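# Assemble wafer valve and tie bar between spring-loaded pipes

## Task

Using any number of the three arms (arm1 mounted near x=+0.55, y=+0.00, z=+0.72 facing +180 degrees; arm2 near x=+0.00, y=+0.65, z=+0.72 facing -90; arm3 near x=+0.00, y=-0.65, z=+0.72 facing +90; angles counter-clockwise from +x, positions in metres in the scene frame), put the plain cylindrical wafer body between the two pipe ends so that each of its ends is seated within the raised ring on the pipe face it touches. Then set the tie bar fully down into the slotted lugs of both pipe ends, with one head of the bar beyond each lug. The pipe ends can be squeezed together but springs force them apart again. Everything must stay assembled on its own with no robot holding it; at the end every gripper must release and the arms must move away.

## Robot and tools

Robots. There are three identical arms, arm1, arm2 and arm3, each a Kinova Gen3 with seven revolute joints, a Robotiq 2F-85 parallel gripper and a wrist camera. Each reaches roughly 1.0 m from its joint-1 axis. A fixed room camera, cam_high, also watches the scene. Arm feet sit on the table top at z=0.72; arm1 is on the +x side looking toward -x, arm2 on the +y side looking toward -y, arm3 on the -y side looking toward +y.

Frames. Everything shares one scene frame: origin on the floor, +z up, metres. The hand point lies between the fingertips; the hand's z axis runs out along the fingers and its y axis is the closing direction of the pads. No call commands Cartesian poses; you only give joint angles.

execute_actions. Argument actions is a list holding either zero or one action. An action is an object whose keys are arm names; each arm carries a single key, joints, which maps joint names to absolute targets (not offsets). joint1_rad to joint7_rad are in radians; gripper_m is the fingertip gap in metres. Ranges: joint1_rad, joint3_rad, joint5_rad, joint7_rad from -69.115 to 69.115; joint2_rad from -2.249 to 2.249; joint4_rad from -2.579 to 2.579; joint6_rad from -2.099 to 2.099; gripper_m from 0 (closed) to 0.085 (open). Signs: joint1 positive turns the arm clockwise viewed from above, and at 0 the arm points the way its foot faces; joint2 at 0 is upright and positive leans forward; joint4 at 0 is a straight elbow, positive bends the same way as positive joint2 (with joint3 at 0); joint6 at 0 is a straight wrist, positive bends like positive joint4 (with joint5 at 0); joint3, joint5, joint7 spin links about their own length, joint7 positive being counter-clockwise when viewed from behind the hand. Several arms may be listed in one action; their motions begin together but may finish at different moments. Any arm or joint left out may still be driving toward an earlier target. The optional cameras argument is a list chosen from arm1_cam_wrist, arm2_cam_wrist, arm3_cam_wrist, cam_high, all; omitted or null or ["all"] gives every image, [] gives none. A bad key, bad camera name or out-of-range number rejects the whole call with no motion. An action may not exceed 15 s. An empty actions list simply reports state and images.

wait: seconds, 0 to 10; sends nothing new and returns the same report as an empty action. zoom_image: camera (one of the four names) and region [x0, y0, x1, y1] in pixels of that camera's latest full 672x504 image, top-left origin, no larger than 504 by 504. read_manual: optional section, only "licences"; it just returns licence text. finished_scene: scene, the integer number of the current scene; it closes the scene irreversibly, after the last command has been held, and reports success.

Results. joint_positions gives measured angles and gripper gap. joint_status tells how each commanded joint ended: done (within ±0.01 rad or ±0.003 m, often slightly off; resending the same target changes nothing), off_target (stopped short and possibly still pushing), contact_stop or time_out (target dropped, joint holds where it stopped), not_followed (a safety check withheld the targets; they may be retried with later actions until a valid or clear target is given), limit_stop_at_motor_heat (stopped by heat; resend the target). A line reading joint command not followed, usually with a cause line, marks withheld targets; the gripper target of that action still runs. on_its_own lists what moved without being commanded. pictures names the cameras in the order of the returned images. MOTOR HOT warns from 60 °C; OVER-TEMPERATURE FAULT means a motor reached 75 °C and that arm sags with weak braking until cooled. After a big move an arm may still be travelling when the reply arrives. If a result reports a stop, later motion calls in the same reply are skipped.

Things to avoid. Joint speed and acceleration are capped and the hand can sweep a wide arc between postures, so watch clearance. Never press two arms together hard: that fails the run, and the anti-collision check may react late and ignores gripper bodies between arms. A Gen3 keeps pushing after contact; if contact torque hits a load limit (51.3 N m for joints 1 to 4, 32.3 N m for joints 5 to 7, held weight included) that arm freezes for 10 s and skips its remaining commands. Holding loads heats motors, even while you are thinking, and the sim runs on during your replies. Do not drop, slam or knock parts, and keep everything inside the work area. Loose items can occasionally get a small shove. Finish with grippers open and arms withdrawn, the assembly staying in place by itself.

Each tool is called in YAML: its name, and indented under it one key for each argument.

## Session

execute_actions:
  actions: []

Scene clock: 0.00 s.
Motor temperatures (°C, as the motors report them): arm1=[29 25 23 28 34 29 41] | arm2=[27 26 25 27 34 30 34] | arm3=[30 29 26 25 33 41 41]
arm1.joint_positions: joint1_rad=-0.009 joint2_rad=-0.398 joint3_rad=-0.079 joint4_rad=+1.509 joint5_rad=-0.035 joint6_rad=+2.027 joint7_rad=+1.479 gripper_m=+0.085
arm1.joint_status: not commanded
arm1.hand: x=+0.4320 y=-0.0029 z=+1.2276 quat_wxyz=(-0.004, -1.000, -0.025, +0.002) (m; scene frame)
arm2.joint_positions: joint1_rad=-0.008 joint2_rad=-0.397 joint3_rad=-0.073 joint4_rad=+1.512 joint5_rad=-0.031 joint6_rad=+2.023 joint7_rad=+1.480 gripper_m=+0.085
arm2.joint_status: not commanded
arm2.hand: x=+0.0096 y=+0.5278 z=+1.2444 quat_wxyz=(+0.004, -0.691, -0.723, +0.003) (m; scene frame)
arm3.joint_positions: joint1_rad=-0.007 joint2_rad=-0.398 joint3_rad=-0.073 joint4_rad=+1.514 joint5_rad=-0.035 joint6_rad=+2.027 joint7_rad=+1.476 gripper_m=+0.085
arm3.joint_status: not commanded
arm3.hand: x=+0.0033 y=-0.5260 z=+1.3205 quat_wxyz=(+0.009, +0.708, -0.707, +0.001) (m; scene frame)
pictures: arm1_cam_wrist, arm2_cam_wrist, arm3_cam_wrist, cam_high
Images, in order (width x height): arm1_cam_wrist 672x504, arm2_cam_wrist 672x504, arm3_cam_wrist 672x504, cam_high 672x504.

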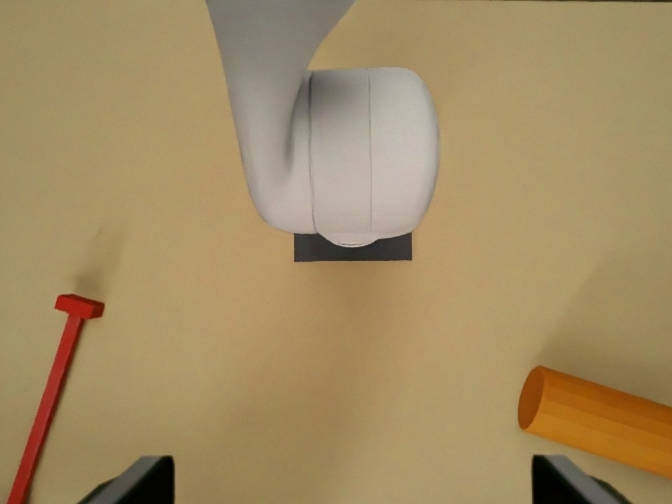

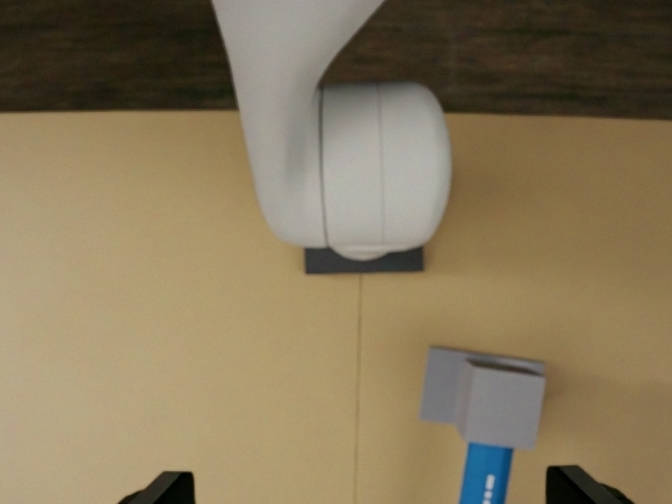

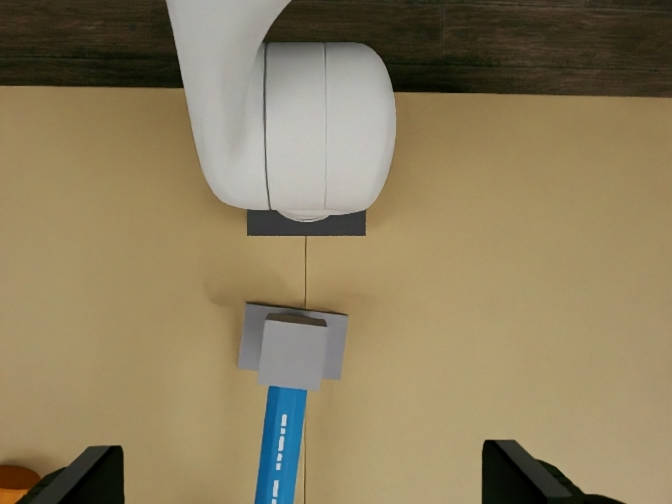

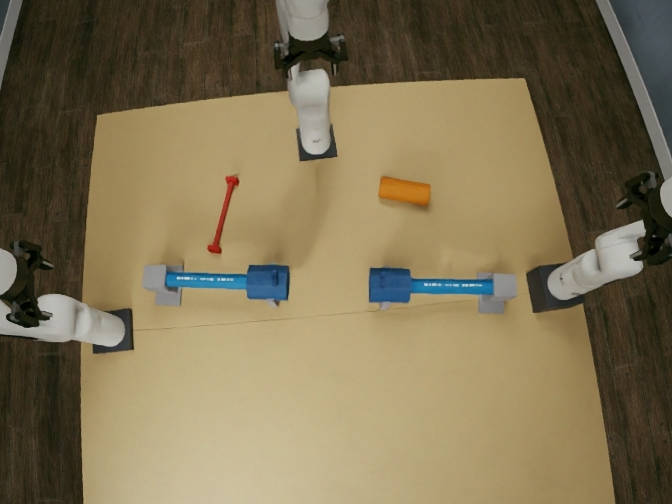

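zoom_image:
  camera: "cam_high"
  region: [130, 150, 530, 350]

Region (130, 150, 530, 350) of cam_high's 672x504 image, scaled by 1.260, with more detail than that image has.

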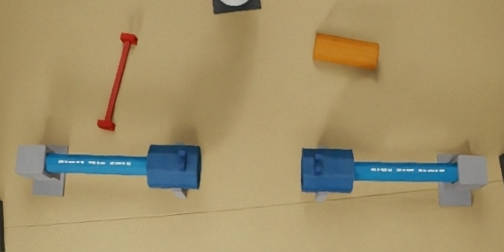

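execute_actions:
  actions:
    - {"arm1":{"joints":{"joint1_rad":-0.98,"joint2_rad":0.057,"joint3_rad":0,"joint4_rad":2.012,"joint5_rad":0,"joint6_rad":1.073,"joint7_rad":1.80}},"arm2":{"joints":{"joint1_rad":-0.28,"joint2_rad":0.257,"joint3_rad":0,"joint4_rad":1.719,"joint5_rad":0,"joint6_rad":1.166,"joint7_rad":1.2}},"arm3":{"joints":{"joint1_rad":0.15,"joint2_rad":0.318,"joint3_rad":0,"joint4_rad":1.913,"joint5_rad":0,"joint6_rad":0.911,"joint7_rad":1.63}}}

Scene clock: 5.67 s.
Motor temperatures (°C, as the motors report them): arm1=[29 25 23 28 34 29 41] | arm2=[27 26 25 28 34 30 34] | arm3=[30 29 26 25 33 41 41]
arm1.joint_positions: joint1_rad=-0.980 joint2_rad=+0.057 joint3_rad=+0.000 joint4_rad=+2.012 joint5_rad=+0.000 joint6_rad=+1.073 joint7_rad=+1.800 gripper_m=+0.085
arm1.joint_status: all done
arm1.hand: x=+0.3733 y=-0.2415 z=+0.9719 quat_wxyz=(-0.002, -0.810, -0.586, +0.003) (m; scene frame)
arm2.joint_positions: joint1_rad=-0.280 joint2_rad=+0.257 joint3_rad=+0.000 joint4_rad=+1.719 joint5_rad=+0.000 joint6_rad=+1.166 joint7_rad=+1.200 gripper_m=+0.085
arm2.joint_status: all done
arm2.hand: x=+0.1062 y=+0.2663 z=+0.9991 quat_wxyz=(+0.005, -0.722, -0.692, +0.002) (m; scene frame)
arm3.joint_positions: joint1_rad=+0.150 joint2_rad=+0.318 joint3_rad=+0.000 joint4_rad=+1.913 joint5_rad=+0.000 joint6_rad=+0.911 joint7_rad=+1.630 gripper_m=+0.085
arm3.joint_status: all done
arm3.hand: x=+0.0801 y=-0.2757 z=+0.9981 quat_wxyz=(+0.007, +0.677, -0.736, +0.002) (m; scene frame)
pictures: arm1_cam_wrist, arm2_cam_wrist, arm3_cam_wrist, cam_high
Images, in order (width x height): arm1_cam_wrist 672x504, arm2_cam_wrist 672x504, arm3_cam_wrist 672x504, cam_high 672x504.

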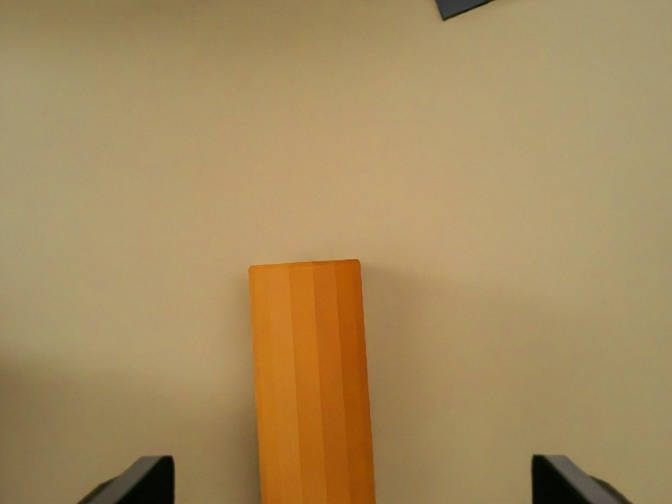

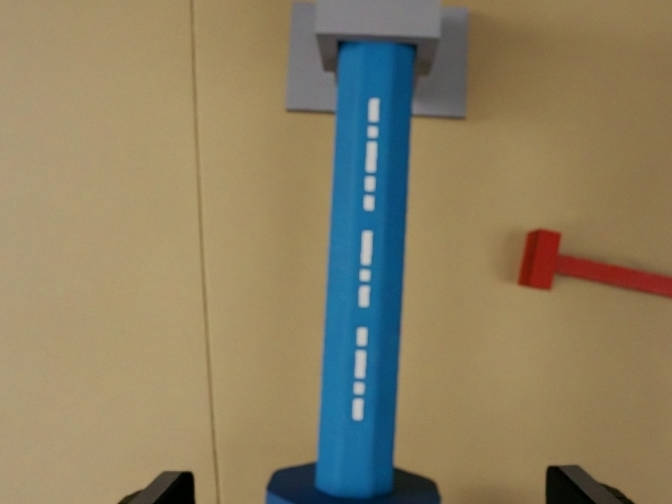

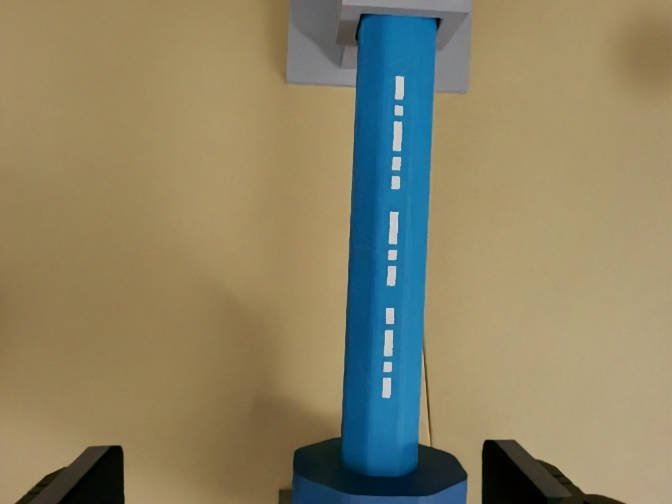

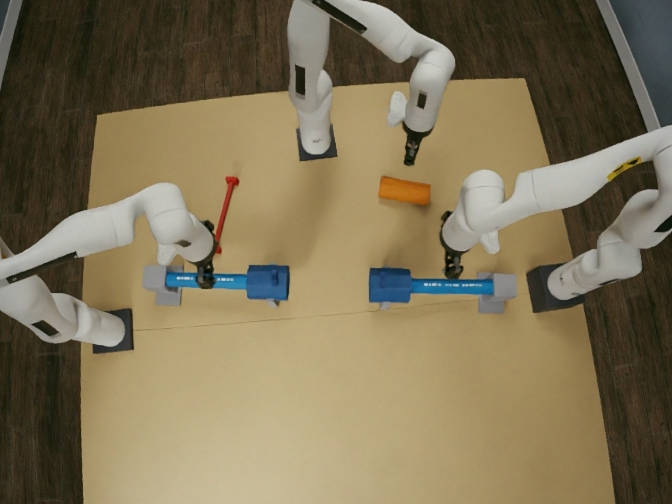

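execute_actions:
  actions:
    - {"arm1":{"joints":{"joint1_rad":-0.925,"joint2_rad":0.319,"joint4_rad":2.169,"joint6_rad":0.654,"joint7_rad":1.855}},"arm2":{"joints":{"joint2_rad":0.388,"joint4_rad":1.900,"joint6_rad":0.854}},"arm3":{"joints":{"joint1_rad":0.045,"joint2_rad":0.507,"joint4_rad":2.042,"joint6_rad":0.593,"joint7_rad":1.525}}}

Scene clock: 7.60 s.
Motor temperatures (°C, as the motors report them): arm1=[29 25 23 28 34 29 41] | arm2=[27 26 25 28 34 30 34] | arm3=[30 29 26 25 33 41 41]
arm1.joint_positions: joint1_rad=-0.925 joint2_rad=+0.319 joint3_rad=+0.000 joint4_rad=+2.169 joint5_rad=+0.000 joint6_rad=+0.654 joint7_rad=+1.855 gripper_m=+0.085
arm1.joint_status: all done
arm1.hand: x=+0.3470 y=-0.2513 z=+0.8522 quat_wxyz=(-0.002, -0.810, -0.586, +0.003) (m; scene frame)
arm2.joint_positions: joint1_rad=-0.280 joint2_rad=+0.388 joint3_rad=+0.000 joint4_rad=+1.900 joint5_rad=+0.000 joint6_rad=+0.854 joint7_rad=+1.200 gripper_m=+0.085
arm2.joint_status: all done
arm2.hand: x=+0.1053 y=+0.2664 z=+0.8989 quat_wxyz=(+0.005, -0.722, -0.692, +0.002) (m; scene frame)
arm3.joint_positions: joint1_rad=+0.045 joint2_rad=+0.507 joint3_rad=+0.000 joint4_rad=+2.042 joint5_rad=+0.000 joint6_rad=+0.593 joint7_rad=+1.525 gripper_m=+0.085
arm3.joint_status: all done
arm3.hand: x=+0.0399 y=-0.2706 z=+0.8986 quat_wxyz=(+0.007, +0.677, -0.736, +0.002) (m; scene frame)
pictures: arm1_cam_wrist, arm2_cam_wrist, arm3_cam_wrist, cam_high
Images, in order (width x height): arm1_cam_wrist 672x504, arm2_cam_wrist 672x504, arm3_cam_wrist 672x504, cam_high 672x504.

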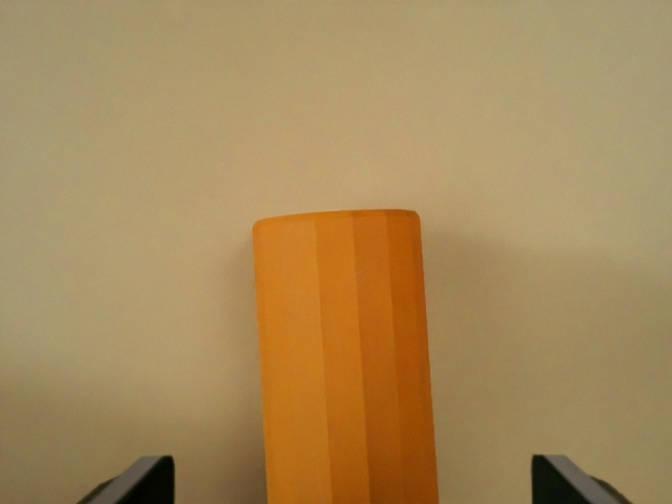

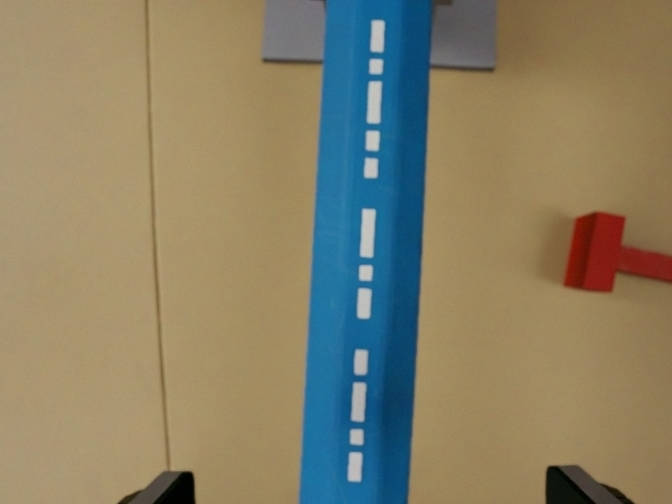

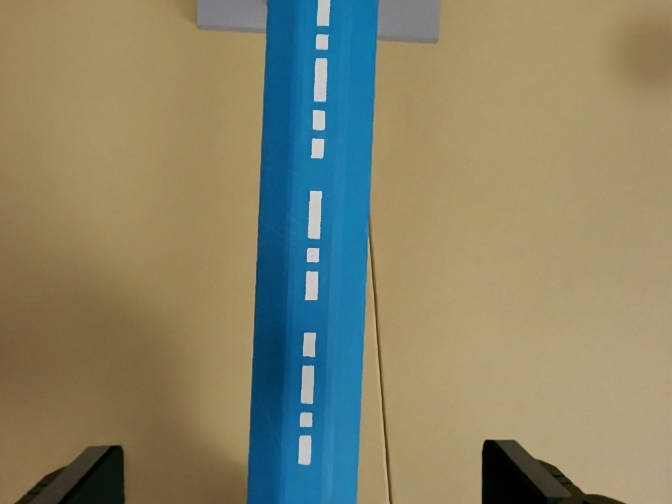

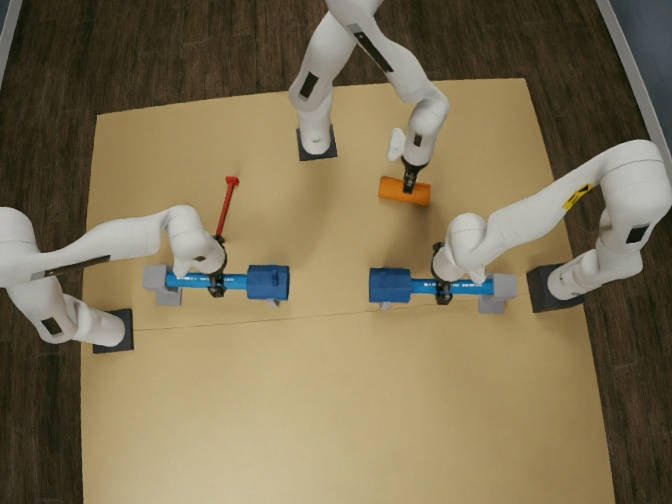

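execute_actions:
  actions:
    - {"arm1":{"joints":{"joint2_rad":0.564,"joint4_rad":2.261,"joint6_rad":0.317,"joint7_rad":1.905}},"arm2":{"joints":{"joint1_rad":-0.267,"joint2_rad":0.514,"joint4_rad":1.983,"joint6_rad":0.645}},"arm3":{"joints":{"joint2_rad":0.669,"joint4_rad":2.084,"joint6_rad":0.389}}}
  cameras: []

execute_actions:
  actions:
    - {"arm1":{"joints":{"gripper_m":0.05}},"arm2":{"joints":{"gripper_m":0.046}},"arm3":{"joints":{"gripper_m":0.046}}}

Scene clock: 9.17 s.
Motor temperatures (°C, as the motors report them): arm1=[29 25 23 28 34 29 41] | arm2=[27 26 25 28 34 30 34] | arm3=[30 29 26 25 33 41 41]
arm1.joint_positions: joint1_rad=-0.925 joint2_rad=+0.564 joint3_rad=+0.000 joint4_rad=+2.261 joint5_rad=+0.000 joint6_rad=+0.317 joint7_rad=+1.905 gripper_m=+0.085
arm1.joint_status: all done
arm1.hand: x=+0.3469 y=-0.2518 z=+0.7591 quat_wxyz=(-0.002, -0.795, -0.607, +0.003) (m; scene frame)
arm2.joint_positions: joint1_rad=-0.267 joint2_rad=+0.514 joint3_rad=+0.000 joint4_rad=+1.983 joint5_rad=+0.000 joint6_rad=+0.645 joint7_rad=+1.200 gripper_m=+0.085
arm2.joint_status: all done
arm2.hand: x=+0.0995 y=+0.2657 z=+0.8312 quat_wxyz=(+0.005, -0.727, -0.687, +0.002) (m; scene frame)
arm3.joint_positions: joint1_rad=+0.045 joint2_rad=+0.669 joint3_rad=+0.000 joint4_rad=+2.084 joint5_rad=+0.000 joint6_rad=+0.389 joint7_rad=+1.525 gripper_m=+0.085
arm3.joint_status: all done
arm3.hand: x=+0.0394 y=-0.2712 z=+0.8306 quat_wxyz=(+0.007, +0.677, -0.736, +0.002) (m; scene frame)
pictures: none
No camera images: the call's "cameras" was empty. Leave "cameras" out to get every camera's image.

Scene clock: 10.10 s.
Motor temperatures (°C, as the motors report them): arm1=[29 25 23 28 34 29 41] | arm2=[27 26 25 28 34 30 34] | arm3=[30 29 26 25 33 41 41]
arm1.joint_positions: joint1_rad=-0.925 joint2_rad=+0.561 joint3_rad=+0.000 joint4_rad=+2.261 joint5_rad=+0.000 joint6_rad=+0.318 joint7_rad=+1.905 gripper_m=+0.061
arm1.joint_status: gripper_m off_target (ended at +0.061, target +0.050)
arm1.hand: x=+0.3468 y=-0.2518 z=+0.7600 quat_wxyz=(-0.003, -0.795, -0.606, +0.004) (m; scene frame)
arm2.joint_positions: joint1_rad=-0.267 joint2_rad=+0.514 joint3_rad=+0.000 joint4_rad=+1.983 joint5_rad=+0.000 joint6_rad=+0.645 joint7_rad=+1.200 gripper_m=+0.046
arm2.joint_status: all done
arm2.hand: x=+0.0995 y=+0.2657 z=+0.8312 quat_wxyz=(+0.005, -0.727, -0.687, +0.002) (m; scene frame)
arm3.joint_positions: joint1_rad=+0.045 joint2_rad=+0.669 joint3_rad=+0.000 joint4_rad=+2.084 joint5_rad=+0.000 joint6_rad=+0.389 joint7_rad=+1.525 gripper_m=+0.046
arm3.joint_status: all done
arm3.hand: x=+0.0394 y=-0.2712 z=+0.8306 quat_wxyz=(+0.007, +0.677, -0.736, +0.002) (m; scene frame)
pictures: arm1_cam_wrist, arm2_cam_wrist, arm3_cam_wrist, cam_high
Images, in order (width x height): arm1_cam_wrist 672x504, arm2_cam_wrist 672x504, arm3_cam_wrist 672x504, cam_high 672x504.

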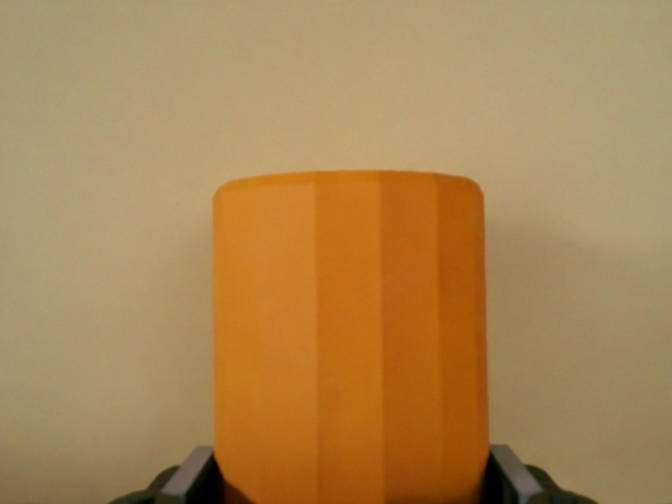

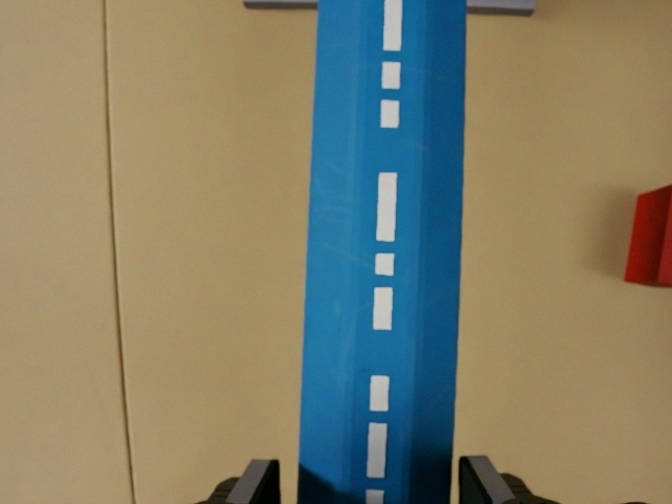

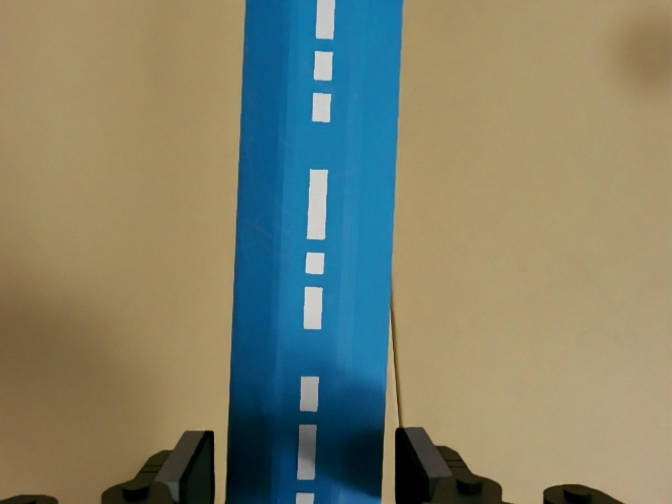

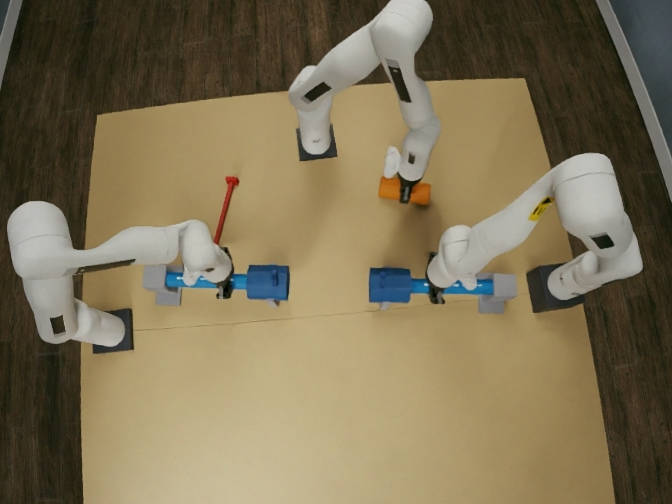

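execute_actions:
  actions:
    - {"arm1":{"joints":{"joint2_rad":0.1,"joint4_rad":2.0,"joint6_rad":1.04}}}
  cameras: []

execute_actions:
  actions:
    - {"arm1":{"joints":{"joint1_rad":-0.03,"joint2_rad":0.451,"joint4_rad":1.439,"joint6_rad":1.252,"joint7_rad":2.957}}}
  cameras: ["arm1_cam_wrist","cam_high"]

Scene clock: 12.00 s.
Motor temperatures (°C, as the motors report them): arm1=[29 25 23 28 34 29 41] | arm2=[27 26 25 28 34 30 34] | arm3=[30 29 26 25 33 41 41]
arm1.joint_positions: joint1_rad=-0.925 joint2_rad=+0.101 joint3_rad=+0.000 joint4_rad=+2.001 joint5_rad=+0.000 joint6_rad=+1.040 joint7_rad=+1.905 gripper_m=+0.061
arm1.joint_status: all done
arm1.hand: x=+0.3527 y=-0.2425 z=+0.9614 quat_wxyz=(-0.002, -0.795, -0.607, +0.003) (m; scene frame)
arm2.joint_positions: joint1_rad=-0.267 joint2_rad=+0.514 joint3_rad=+0.000 joint4_rad=+1.983 joint5_rad=+0.000 joint6_rad=+0.645 joint7_rad=+1.200 gripper_m=+0.046
arm2.joint_status: not commanded
arm2.hand: x=+0.0995 y=+0.2657 z=+0.8312 quat_wxyz=(+0.005, -0.727, -0.687, +0.002) (m; scene frame)
arm3.joint_positions: joint1_rad=+0.045 joint2_rad=+0.669 joint3_rad=+0.000 joint4_rad=+2.084 joint5_rad=+0.000 joint6_rad=+0.389 joint7_rad=+1.525 gripper_m=+0.046
arm3.joint_status: not commanded
arm3.hand: x=+0.0394 y=-0.2712 z=+0.8306 quat_wxyz=(+0.007, +0.677, -0.736, +0.002) (m; scene frame)
pictures: none
No camera images: the call's "cameras" was empty. Leave "cameras" out to get every camera's image.

Scene clock: 14.17 s.
Motor temperatures (°C, as the motors report them): arm1=[29 25 23 28 34 29 41] | arm2=[27 26 25 28 34 30 34] | arm3=[30 29 26 25 33 41 41]
arm1.joint_positions: joint1_rad=-0.030 joint2_rad=+0.452 joint3_rad=+0.000 joint4_rad=+1.440 joint5_rad=+0.000 joint6_rad=+1.252 joint7_rad=+2.957 gripper_m=+0.061
arm1.joint_status: all done
arm1.hand: x=+0.0687 y=-0.0091 z=+0.9799 quat_wxyz=(-0.003, -0.745, -0.667, +0.002) (m; scene frame)
arm2.joint_positions: joint1_rad=-0.267 joint2_rad=+0.514 joint3_rad=+0.000 joint4_rad=+1.983 joint5_rad=+0.000 joint6_rad=+0.645 joint7_rad=+1.200 gripper_m=+0.046
arm2.joint_status: not commanded
arm2.hand: x=+0.0995 y=+0.2657 z=+0.8312 quat_wxyz=(+0.005, -0.727, -0.687, +0.002) (m; scene frame)
arm3.joint_positions: joint1_rad=+0.045 joint2_rad=+0.669 joint3_rad=+0.000 joint4_rad=+2.084 joint5_rad=+0.000 joint6_rad=+0.389 joint7_rad=+1.525 gripper_m=+0.046
arm3.joint_status: not commanded
arm3.hand: x=+0.0394 y=-0.2712 z=+0.8306 quat_wxyz=(+0.007, +0.677, -0.736, +0.002) (m; scene frame)
pictures: arm1_cam_wrist, cam_high
Images, in order (width x height): arm1_cam_wrist 672x504, cam_high 672x504.

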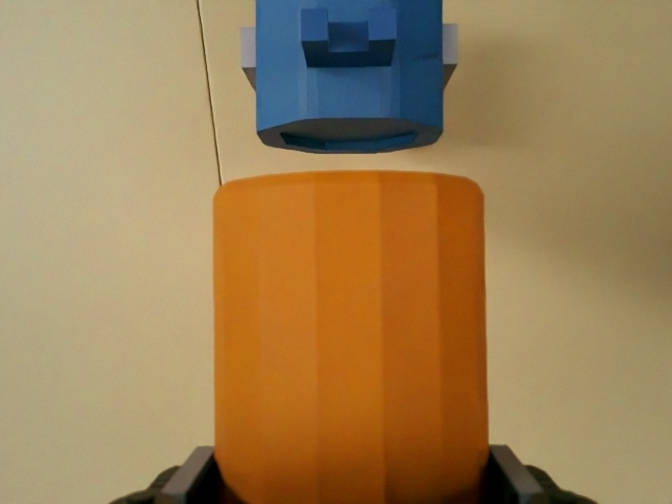

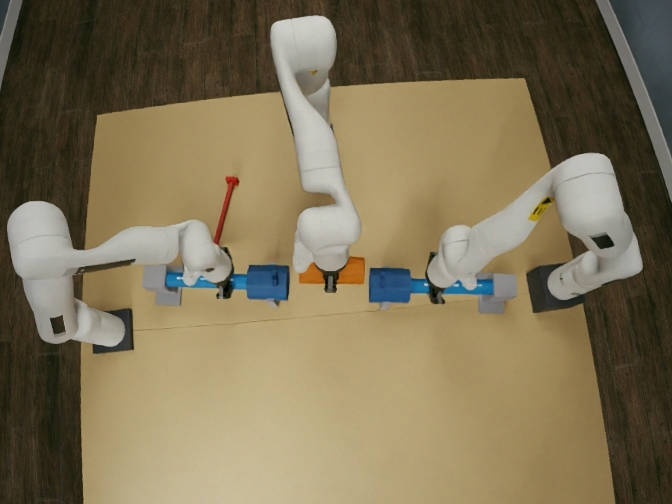

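execute_actions:
  actions:
    - {"arm1":{"joints":{"joint1_rad":-0.013,"joint2_rad":0.627,"joint4_rad":1.670,"joint6_rad":0.845,"joint7_rad":2.974}}}
  cameras: ["arm1_cam_wrist","cam_high"]

Scene clock: 15.50 s.
Motor temperatures (°C, as the motors report them): arm1=[29 25 23 28 34 29 41] | arm2=[27 26 25 28 34 30 34] | arm3=[30 29 26 25 33 41 41]
arm1.joint_positions: joint1_rad=-0.013 joint2_rad=+0.629 joint3_rad=+0.000 joint4_rad=+1.671 joint5_rad=+0.000 joint6_rad=+0.845 joint7_rad=+2.974 gripper_m=+0.061
arm1.joint_status: all done
arm1.hand: x=+0.0685 y=-0.0019 z=+0.8319 quat_wxyz=(-0.003, -0.745, -0.667, +0.002) (m; scene frame)
arm2.joint_positions: joint1_rad=-0.267 joint2_rad=+0.514 joint3_rad=+0.000 joint4_rad=+1.983 joint5_rad=+0.000 joint6_rad=+0.645 joint7_rad=+1.200 gripper_m=+0.046
arm2.joint_status: not commanded
arm2.hand: x=+0.0995 y=+0.2657 z=+0.8312 quat_wxyz=(+0.005, -0.727, -0.687, +0.002) (m; scene frame)
arm3.joint_positions: joint1_rad=+0.045 joint2_rad=+0.669 joint3_rad=+0.000 joint4_rad=+2.084 joint5_rad=+0.000 joint6_rad=+0.389 joint7_rad=+1.525 gripper_m=+0.046
arm3.joint_status: not commanded
arm3.hand: x=+0.0394 y=-0.2712 z=+0.8306 quat_wxyz=(+0.007, +0.677, -0.736, +0.002) (m; scene frame)
pictures: arm1_cam_wrist, cam_high
Images, in order (width x height): arm1_cam_wrist 672x504, cam_high 672x504.

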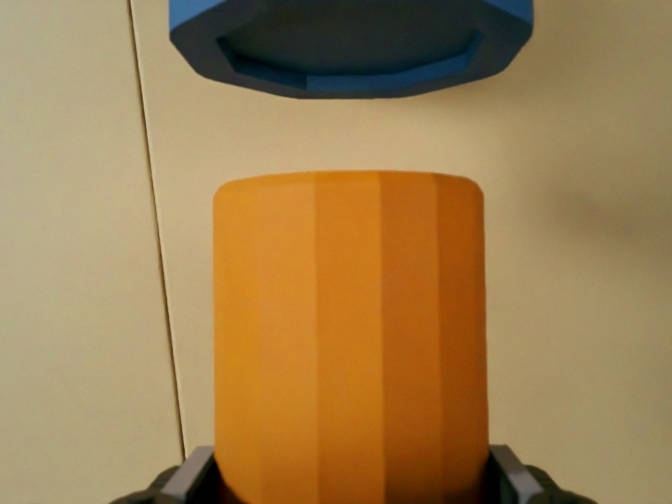

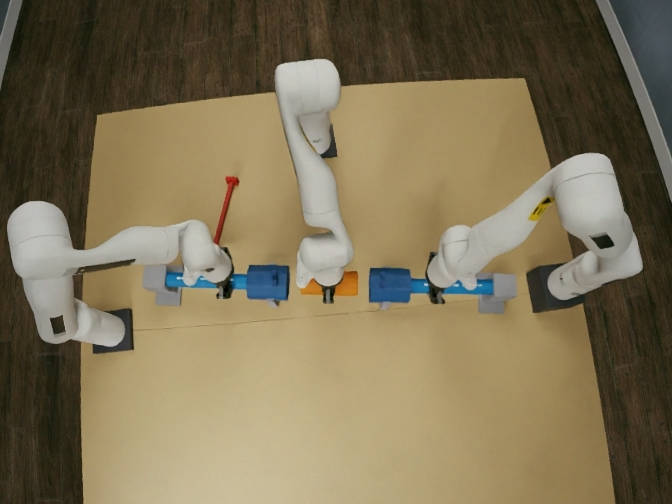

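execute_actions:
  actions:
    - {"arm2":{"joints":{"joint1_rad":-0.22,"joint2_rad":0.604,"joint4_rad":1.793,"joint6_rad":0.745,"joint7_rad":1.247}},"arm3":{"joints":{"joint1_rad":0.05,"joint2_rad":0.738,"joint4_rad":1.881,"joint6_rad":0.523,"joint7_rad":1.53}}}

Scene clock: 16.93 s.
Motor temperatures (°C, as the motors report them): arm1=[29 25 23 28 34 29 41] | arm2=[27 26 25 28 34 30 34] | arm3=[30 29 26 25 33 41 41]
arm1.joint_positions: joint1_rad=-0.013 joint2_rad=+0.629 joint3_rad=+0.000 joint4_rad=+1.671 joint5_rad=+0.000 joint6_rad=+0.845 joint7_rad=+2.974 gripper_m=+0.061
arm1.joint_status: not commanded
arm1.hand: x=+0.0685 y=-0.0019 z=+0.8319 quat_wxyz=(-0.003, -0.745, -0.667, +0.002) (m; scene frame)
arm2.joint_positions: joint1_rad=-0.221 joint2_rad=+0.604 joint3_rad=-0.001 joint4_rad=+1.796 joint5_rad=-0.001 joint6_rad=+0.748 joint7_rad=+1.247 gripper_m=+0.046
arm2.joint_status: all done
arm2.hand: x=+0.0963 y=+0.2099 z=+0.8305 quat_wxyz=(+0.007, -0.727, -0.687, +0.000) (m; scene frame)
arm3.joint_positions: joint1_rad=+0.050 joint2_rad=+0.738 joint3_rad=+0.000 joint4_rad=+1.884 joint5_rad=+0.000 joint6_rad=+0.525 joint7_rad=+1.530 gripper_m=+0.046
arm3.joint_status: all done
arm3.hand: x=+0.0438 y=-0.2138 z=+0.8292 quat_wxyz=(+0.009, +0.677, -0.736, +0.003) (m; scene frame)
pictures: arm1_cam_wrist, arm2_cam_wrist, arm3_cam_wrist, cam_high
Images, in order (width x height): arm1_cam_wrist 672x504, arm2_cam_wrist 672x504, arm3_cam_wrist 672x504, cam_high 672x504.

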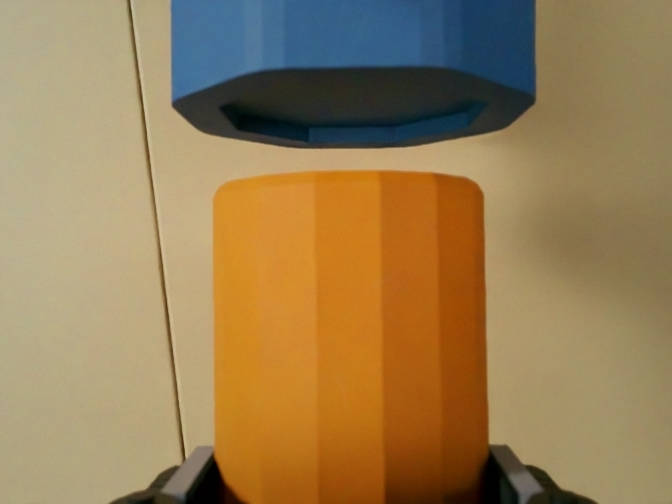

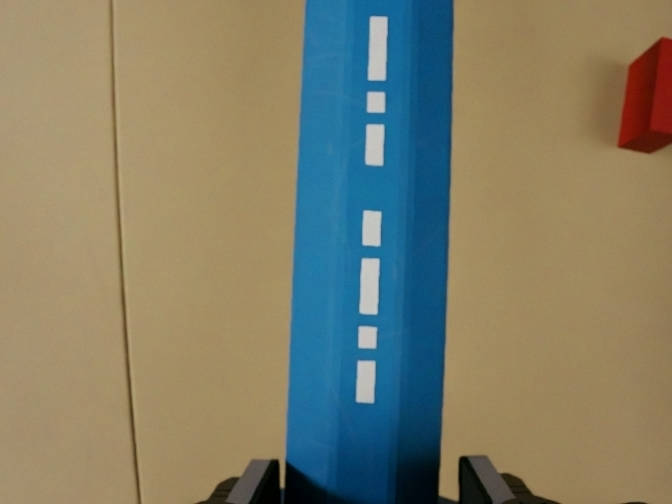

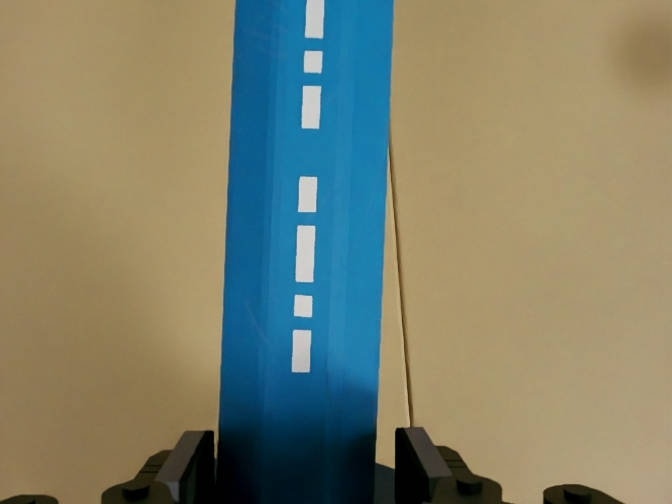

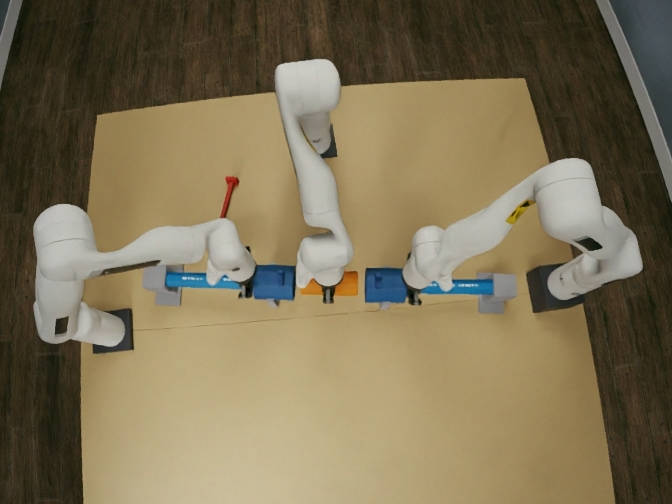

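execute_actions:
  actions:
    - {"arm2":{"joints":{"joint1_rad":-0.194,"joint2_rad":0.646,"joint4_rad":1.704,"joint6_rad":0.792,"joint7_rad":1.273}},"arm3":{"joints":{"joint1_rad":0.06,"joint2_rad":0.777,"joint4_rad":1.774,"joint6_rad":0.591,"joint7_rad":1.54}}}
  cameras: ["arm1_cam_wrist","cam_high"]

Scene clock: 19.50 s.
Motor temperatures (°C, as the motors report them): arm1=[29 25 23 28 34 29 41] | arm2=[27 26 25 28 34 30 34] | arm3=[30 29 26 25 33 41 41]
arm1.joint_positions: joint1_rad=-0.015 joint2_rad=+0.628 joint3_rad=-0.002 joint4_rad=+1.671 joint5_rad=-0.002 joint6_rad=+0.845 joint7_rad=+2.974 gripper_m=+0.061
arm1.joint_status: not commanded
arm1.hand: x=+0.0684 y=-0.0041 z=+0.8320 quat_wxyz=(-0.004, -0.744, -0.668, +0.003) (m; scene frame)
arm2.joint_positions: joint1_rad=-0.197 joint2_rad=+0.646 joint3_rad=-0.003 joint4_rad=+1.711 joint5_rad=-0.003 joint6_rad=+0.800 joint7_rad=+1.272 gripper_m=+0.046
arm2.joint_status: all done
arm2.hand: x=+0.0927 y=+0.1875 z=+0.8296 quat_wxyz=(+0.010, -0.726, -0.688, -0.003) (m; scene frame)
arm3.joint_positions: joint1_rad=+0.059 joint2_rad=+0.780 joint3_rad=-0.001 joint4_rad=+1.791 joint5_rad=-0.001 joint6_rad=+0.607 joint7_rad=+1.539 gripper_m=+0.046
arm3.joint_status: joint4_rad time_out (moved -0.092 of -0.110); joint6_rad time_out (moved +0.082 of +0.066); the others done
arm3.hand: x=+0.0479 y=-0.1976 z=+0.8254 quat_wxyz=(+0.020, +0.677, -0.736, +0.014) (m; scene frame)
pictures: arm1_cam_wrist, cam_high
Images, in order (width x height): arm1_cam_wrist 672x504, cam_high 672x504.

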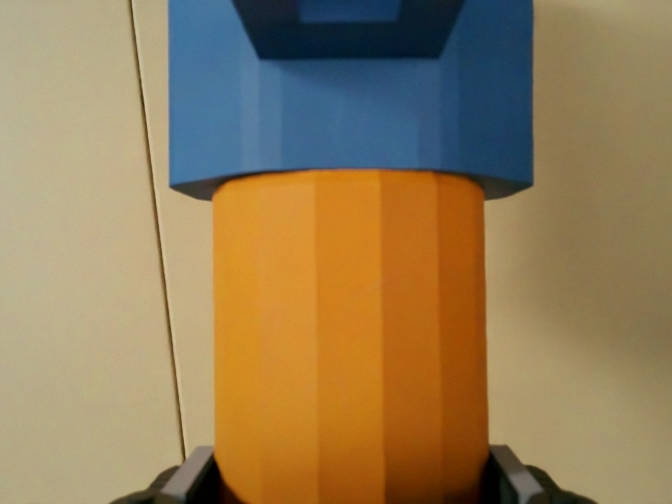

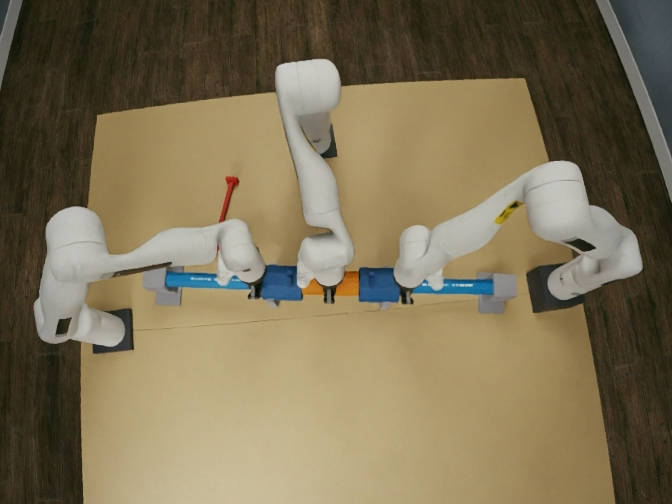

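zoom_image:
  camera: "cam_high"
  region: [230, 240, 430, 320]

Region (230, 240, 430, 320) of cam_high's 672x504 image, scaled by 2.520, with more detail than that image has; it fills the top 202 rows of this view, and the rest is white.

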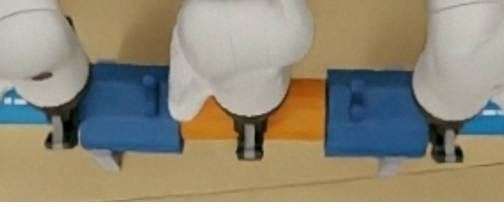

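execute_actions:
  actions:
    - {"arm1":{"joints":{"gripper_m":0.068}},"arm3":{"joints":{"joint1_rad":0.06,"joint2_rad":0.777,"joint4_rad":1.774,"joint6_rad":0.591,"joint7_rad":1.54}}}
  cameras: ["arm1_cam_wrist","cam_high"]

Scene clock: 21.53 s.
Motor temperatures (°C, as the motors report them): arm1=[29 25 23 28 34 29 41] | arm2=[27 26 25 28 34 30 34] | arm3=[30 29 26 25 33 41 41]
arm1.joint_positions: joint1_rad=-0.013 joint2_rad=+0.627 joint3_rad=+0.000 joint4_rad=+1.670 joint5_rad=+0.000 joint6_rad=+0.845 joint7_rad=+2.974 gripper_m=+0.068
arm1.joint_status: all done
arm1.hand: x=+0.0678 y=-0.0019 z=+0.8328 quat_wxyz=(-0.002, -0.745, -0.667, +0.003) (m; scene frame)
arm2.joint_positions: joint1_rad=-0.197 joint2_rad=+0.647 joint3_rad=-0.003 joint4_rad=+1.710 joint5_rad=-0.003 joint6_rad=+0.799 joint7_rad=+1.272 gripper_m=+0.046
arm2.joint_status: not commanded
arm2.hand: x=+0.0927 y=+0.1867 z=+0.8293 quat_wxyz=(+0.010, -0.726, -0.688, -0.003) (m; scene frame)
arm3.joint_positions: joint1_rad=+0.059 joint2_rad=+0.783 joint3_rad=-0.001 joint4_rad=+1.792 joint5_rad=-0.001 joint6_rad=+0.607 joint7_rad=+1.539 gripper_m=+0.046
arm3.joint_status: joint4_rad time_out (moved +0.001 of -0.017); joint6_rad time_out (moved +0.000 of -0.016); the others done
arm3.hand: x=+0.0480 y=-0.1991 z=+0.8236 quat_wxyz=(+0.022, +0.676, -0.736, +0.015) (m; scene frame)
pictures: arm1_cam_wrist, cam_high
Images, in order (width x height): arm1_cam_wrist 672x504, cam_high 672x504.

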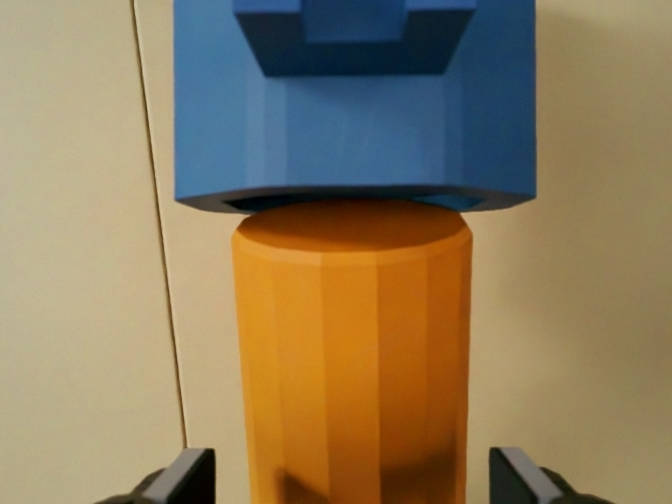

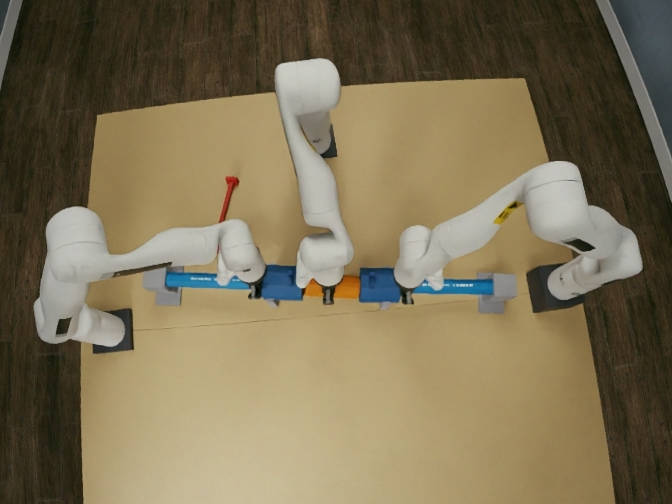

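execute_actions:
  actions:
    - {"arm1":{"joints":{"gripper_m":0.085}},"arm2":{"joints":{"joint1_rad":-0.21,"joint2_rad":0.604,"joint4_rad":1.793,"joint6_rad":0.745,"joint7_rad":1.257}},"arm3":{"joints":{"joint1_rad":0.055,"joint2_rad":0.738,"joint4_rad":1.881,"joint6_rad":0.523,"joint7_rad":1.535}}}
  cameras: ["arm1_cam_wrist","cam_high"]

Scene clock: 22.53 s.
Motor temperatures (°C, as the motors report them): arm1=[29 25 23 28 34 29 41] | arm2=[27 26 25 28 34 30 34] | arm3=[30 29 26 25 33 41 41]
arm1.joint_positions: joint1_rad=-0.013 joint2_rad=+0.627 joint3_rad=+0.000 joint4_rad=+1.670 joint5_rad=+0.000 joint6_rad=+0.845 joint7_rad=+2.974 gripper_m=+0.085
arm1.joint_status: all done
arm1.hand: x=+0.0678 y=-0.0019 z=+0.8328 quat_wxyz=(-0.002, -0.745, -0.667, +0.003) (m; scene frame)
arm2.joint_positions: joint1_rad=-0.211 joint2_rad=+0.605 joint3_rad=-0.001 joint4_rad=+1.795 joint5_rad=-0.001 joint6_rad=+0.747 joint7_rad=+1.257 gripper_m=+0.046
arm2.joint_status: all done
arm2.hand: x=+0.0925 y=+0.2084 z=+0.8301 quat_wxyz=(+0.007, -0.726, -0.687, +0.000) (m; scene frame)
arm3.joint_positions: joint1_rad=+0.055 joint2_rad=+0.739 joint3_rad=+0.000 joint4_rad=+1.883 joint5_rad=+0.000 joint6_rad=+0.524 joint7_rad=+1.535 gripper_m=+0.046
arm3.joint_status: all done
arm3.hand: x=+0.0460 y=-0.2133 z=+0.8290 quat_wxyz=(+0.008, +0.677, -0.736, +0.003) (m; scene frame)
pictures: arm1_cam_wrist, cam_high
Images, in order (width x height): arm1_cam_wrist 672x504, cam_high 672x504.

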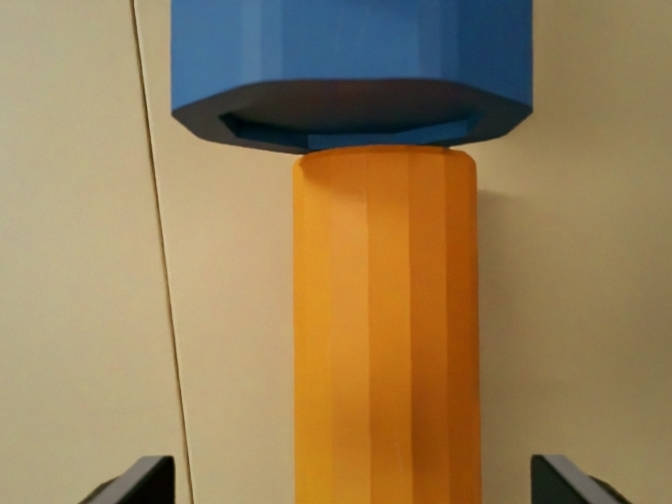

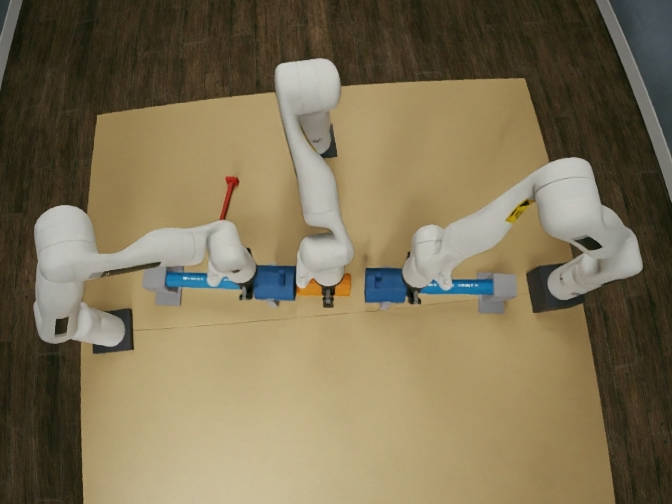

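execute_actions:
  actions:
    - {"arm1":{"joints":{"joint1_rad":0.023,"joint2_rad":0.603,"joint4_rad":1.716,"joint6_rad":0.823,"joint7_rad":3.01}},"arm2":{"joints":{"joint1_rad":-0.267,"joint2_rad":0.514,"joint4_rad":1.983,"joint6_rad":0.645,"joint7_rad":1.2}}}
  cameras: ["arm1_cam_wrist"]

Scene clock: 23.90 s.
Motor temperatures (°C, as the motors report them): arm1=[29 25 23 28 34 29 41] | arm2=[27 26 25 28 34 30 34] | arm3=[30 29 26 25 33 41 41]
arm1.joint_positions: joint1_rad=+0.023 joint2_rad=+0.603 joint3_rad=+0.000 joint4_rad=+1.716 joint5_rad=+0.000 joint6_rad=+0.823 joint7_rad=+3.010 gripper_m=+0.085
arm1.joint_status: all done
arm1.hand: x=+0.0809 y=+0.0157 z=+0.8334 quat_wxyz=(-0.002, -0.745, -0.667, +0.003) (m; scene frame)
arm2.joint_positions: joint1_rad=-0.267 joint2_rad=+0.514 joint3_rad=+0.000 joint4_rad=+1.983 joint5_rad=+0.000 joint6_rad=+0.645 joint7_rad=+1.200 gripper_m=+0.046
arm2.joint_status: all done
arm2.hand: x=+0.0995 y=+0.2657 z=+0.8311 quat_wxyz=(+0.005, -0.727, -0.687, +0.002) (m; scene frame)
arm3.joint_positions: joint1_rad=+0.055 joint2_rad=+0.739 joint3_rad=+0.000 joint4_rad=+1.883 joint5_rad=+0.000 joint6_rad=+0.524 joint7_rad=+1.535 gripper_m=+0.046
arm3.joint_status: not commanded
arm3.hand: x=+0.0460 y=-0.2133 z=+0.8290 quat_wxyz=(+0.008, +0.677, -0.736, +0.003) (m; scene frame)
pictures: arm1_cam_wrist
Images, in order (width x height): arm1_cam_wrist 672x504.

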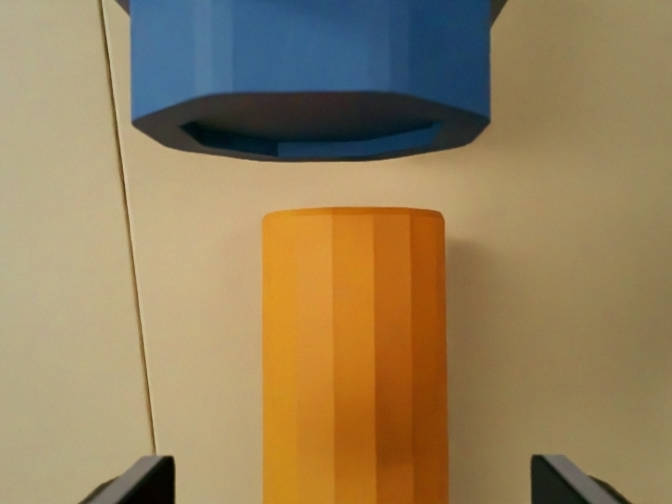

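execute_actions:
  actions:
    - {"arm1":{"joints":{"joint2_rad":0.736,"joint4_rad":1.770,"joint6_rad":0.636}}}
  cameras: []

execute_actions:
  actions:
    - {"arm1":{"joints":{"gripper_m":0.05}}}
  cameras: ["arm1_cam_wrist"]

Scene clock: 24.97 s.
Motor temperatures (°C, as the motors report them): arm1=[29 25 23 28 34 29 41] | arm2=[27 26 25 28 34 30 34] | arm3=[30 29 26 25 33 41 41]
arm1.joint_positions: joint1_rad=+0.023 joint2_rad=+0.736 joint3_rad=+0.000 joint4_rad=+1.770 joint5_rad=+0.000 joint6_rad=+0.636 joint7_rad=+3.010 gripper_m=+0.085
arm1.joint_status: all done
arm1.hand: x=+0.0807 y=+0.0152 z=+0.7596 quat_wxyz=(-0.002, -0.745, -0.667, +0.003) (m; scene frame)
arm2.joint_positions: joint1_rad=-0.267 joint2_rad=+0.514 joint3_rad=+0.000 joint4_rad=+1.983 joint5_rad=+0.000 joint6_rad=+0.645 joint7_rad=+1.200 gripper_m=+0.046
arm2.joint_status: not commanded
arm2.hand: x=+0.0995 y=+0.2657 z=+0.8312 quat_wxyz=(+0.005, -0.727, -0.687, +0.002) (m; scene frame)
arm3.joint_positions: joint1_rad=+0.055 joint2_rad=+0.739 joint3_rad=+0.000 joint4_rad=+1.883 joint5_rad=+0.000 joint6_rad=+0.524 joint7_rad=+1.535 gripper_m=+0.046
arm3.joint_status: not commanded
arm3.hand: x=+0.0460 y=-0.2133 z=+0.8290 quat_wxyz=(+0.008, +0.677, -0.736, +0.003) (m; scene frame)
pictures: none
No camera images: the call's "cameras" was empty. Leave "cameras" out to get every camera's image.

Scene clock: 25.73 s.
Motor temperatures (°C, as the motors report them): arm1=[29 25 23 28 34 29 41] | arm2=[27 26 25 28 34 30 34] | arm3=[30 29 26 25 33 41 41]
arm1.joint_positions: joint1_rad=+0.023 joint2_rad=+0.734 joint3_rad=+0.000 joint4_rad=+1.770 joint5_rad=+0.000 joint6_rad=+0.637 joint7_rad=+3.010 gripper_m=+0.061
arm1.joint_status: gripper_m off_target (ended at +0.061, target +0.050)
arm1.hand: x=+0.0805 y=+0.0151 z=+0.7605 quat_wxyz=(-0.002, -0.745, -0.667, +0.004) (m; scene frame)
arm2.joint_positions: joint1_rad=-0.267 joint2_rad=+0.514 joint3_rad=+0.000 joint4_rad=+1.983 joint5_rad=+0.000 joint6_rad=+0.645 joint7_rad=+1.200 gripper_m=+0.046
arm2.joint_status: not commanded
arm2.hand: x=+0.0995 y=+0.2657 z=+0.8312 quat_wxyz=(+0.005, -0.727, -0.687, +0.002) (m; scene frame)
arm3.joint_positions: joint1_rad=+0.055 joint2_rad=+0.739 joint3_rad=+0.000 joint4_rad=+1.883 joint5_rad=+0.000 joint6_rad=+0.524 joint7_rad=+1.535 gripper_m=+0.046
arm3.joint_status: not commanded
arm3.hand: x=+0.0460 y=-0.2133 z=+0.8290 quat_wxyz=(+0.008, +0.677, -0.736, +0.003) (m; scene frame)
pictures: arm1_cam_wrist
Images, in order (width x height): arm1_cam_wrist 672x504.

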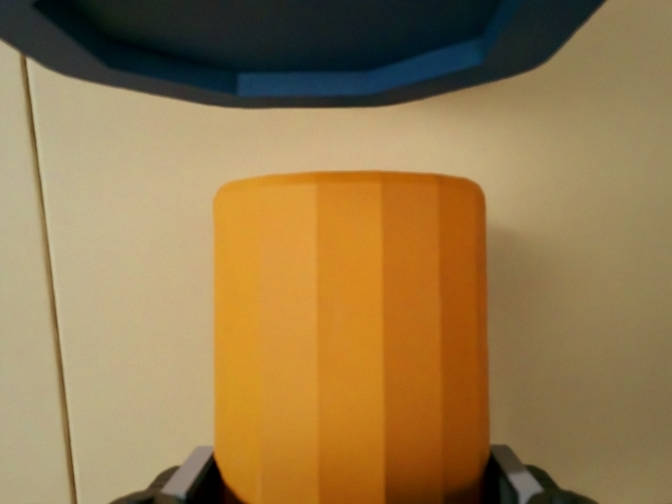

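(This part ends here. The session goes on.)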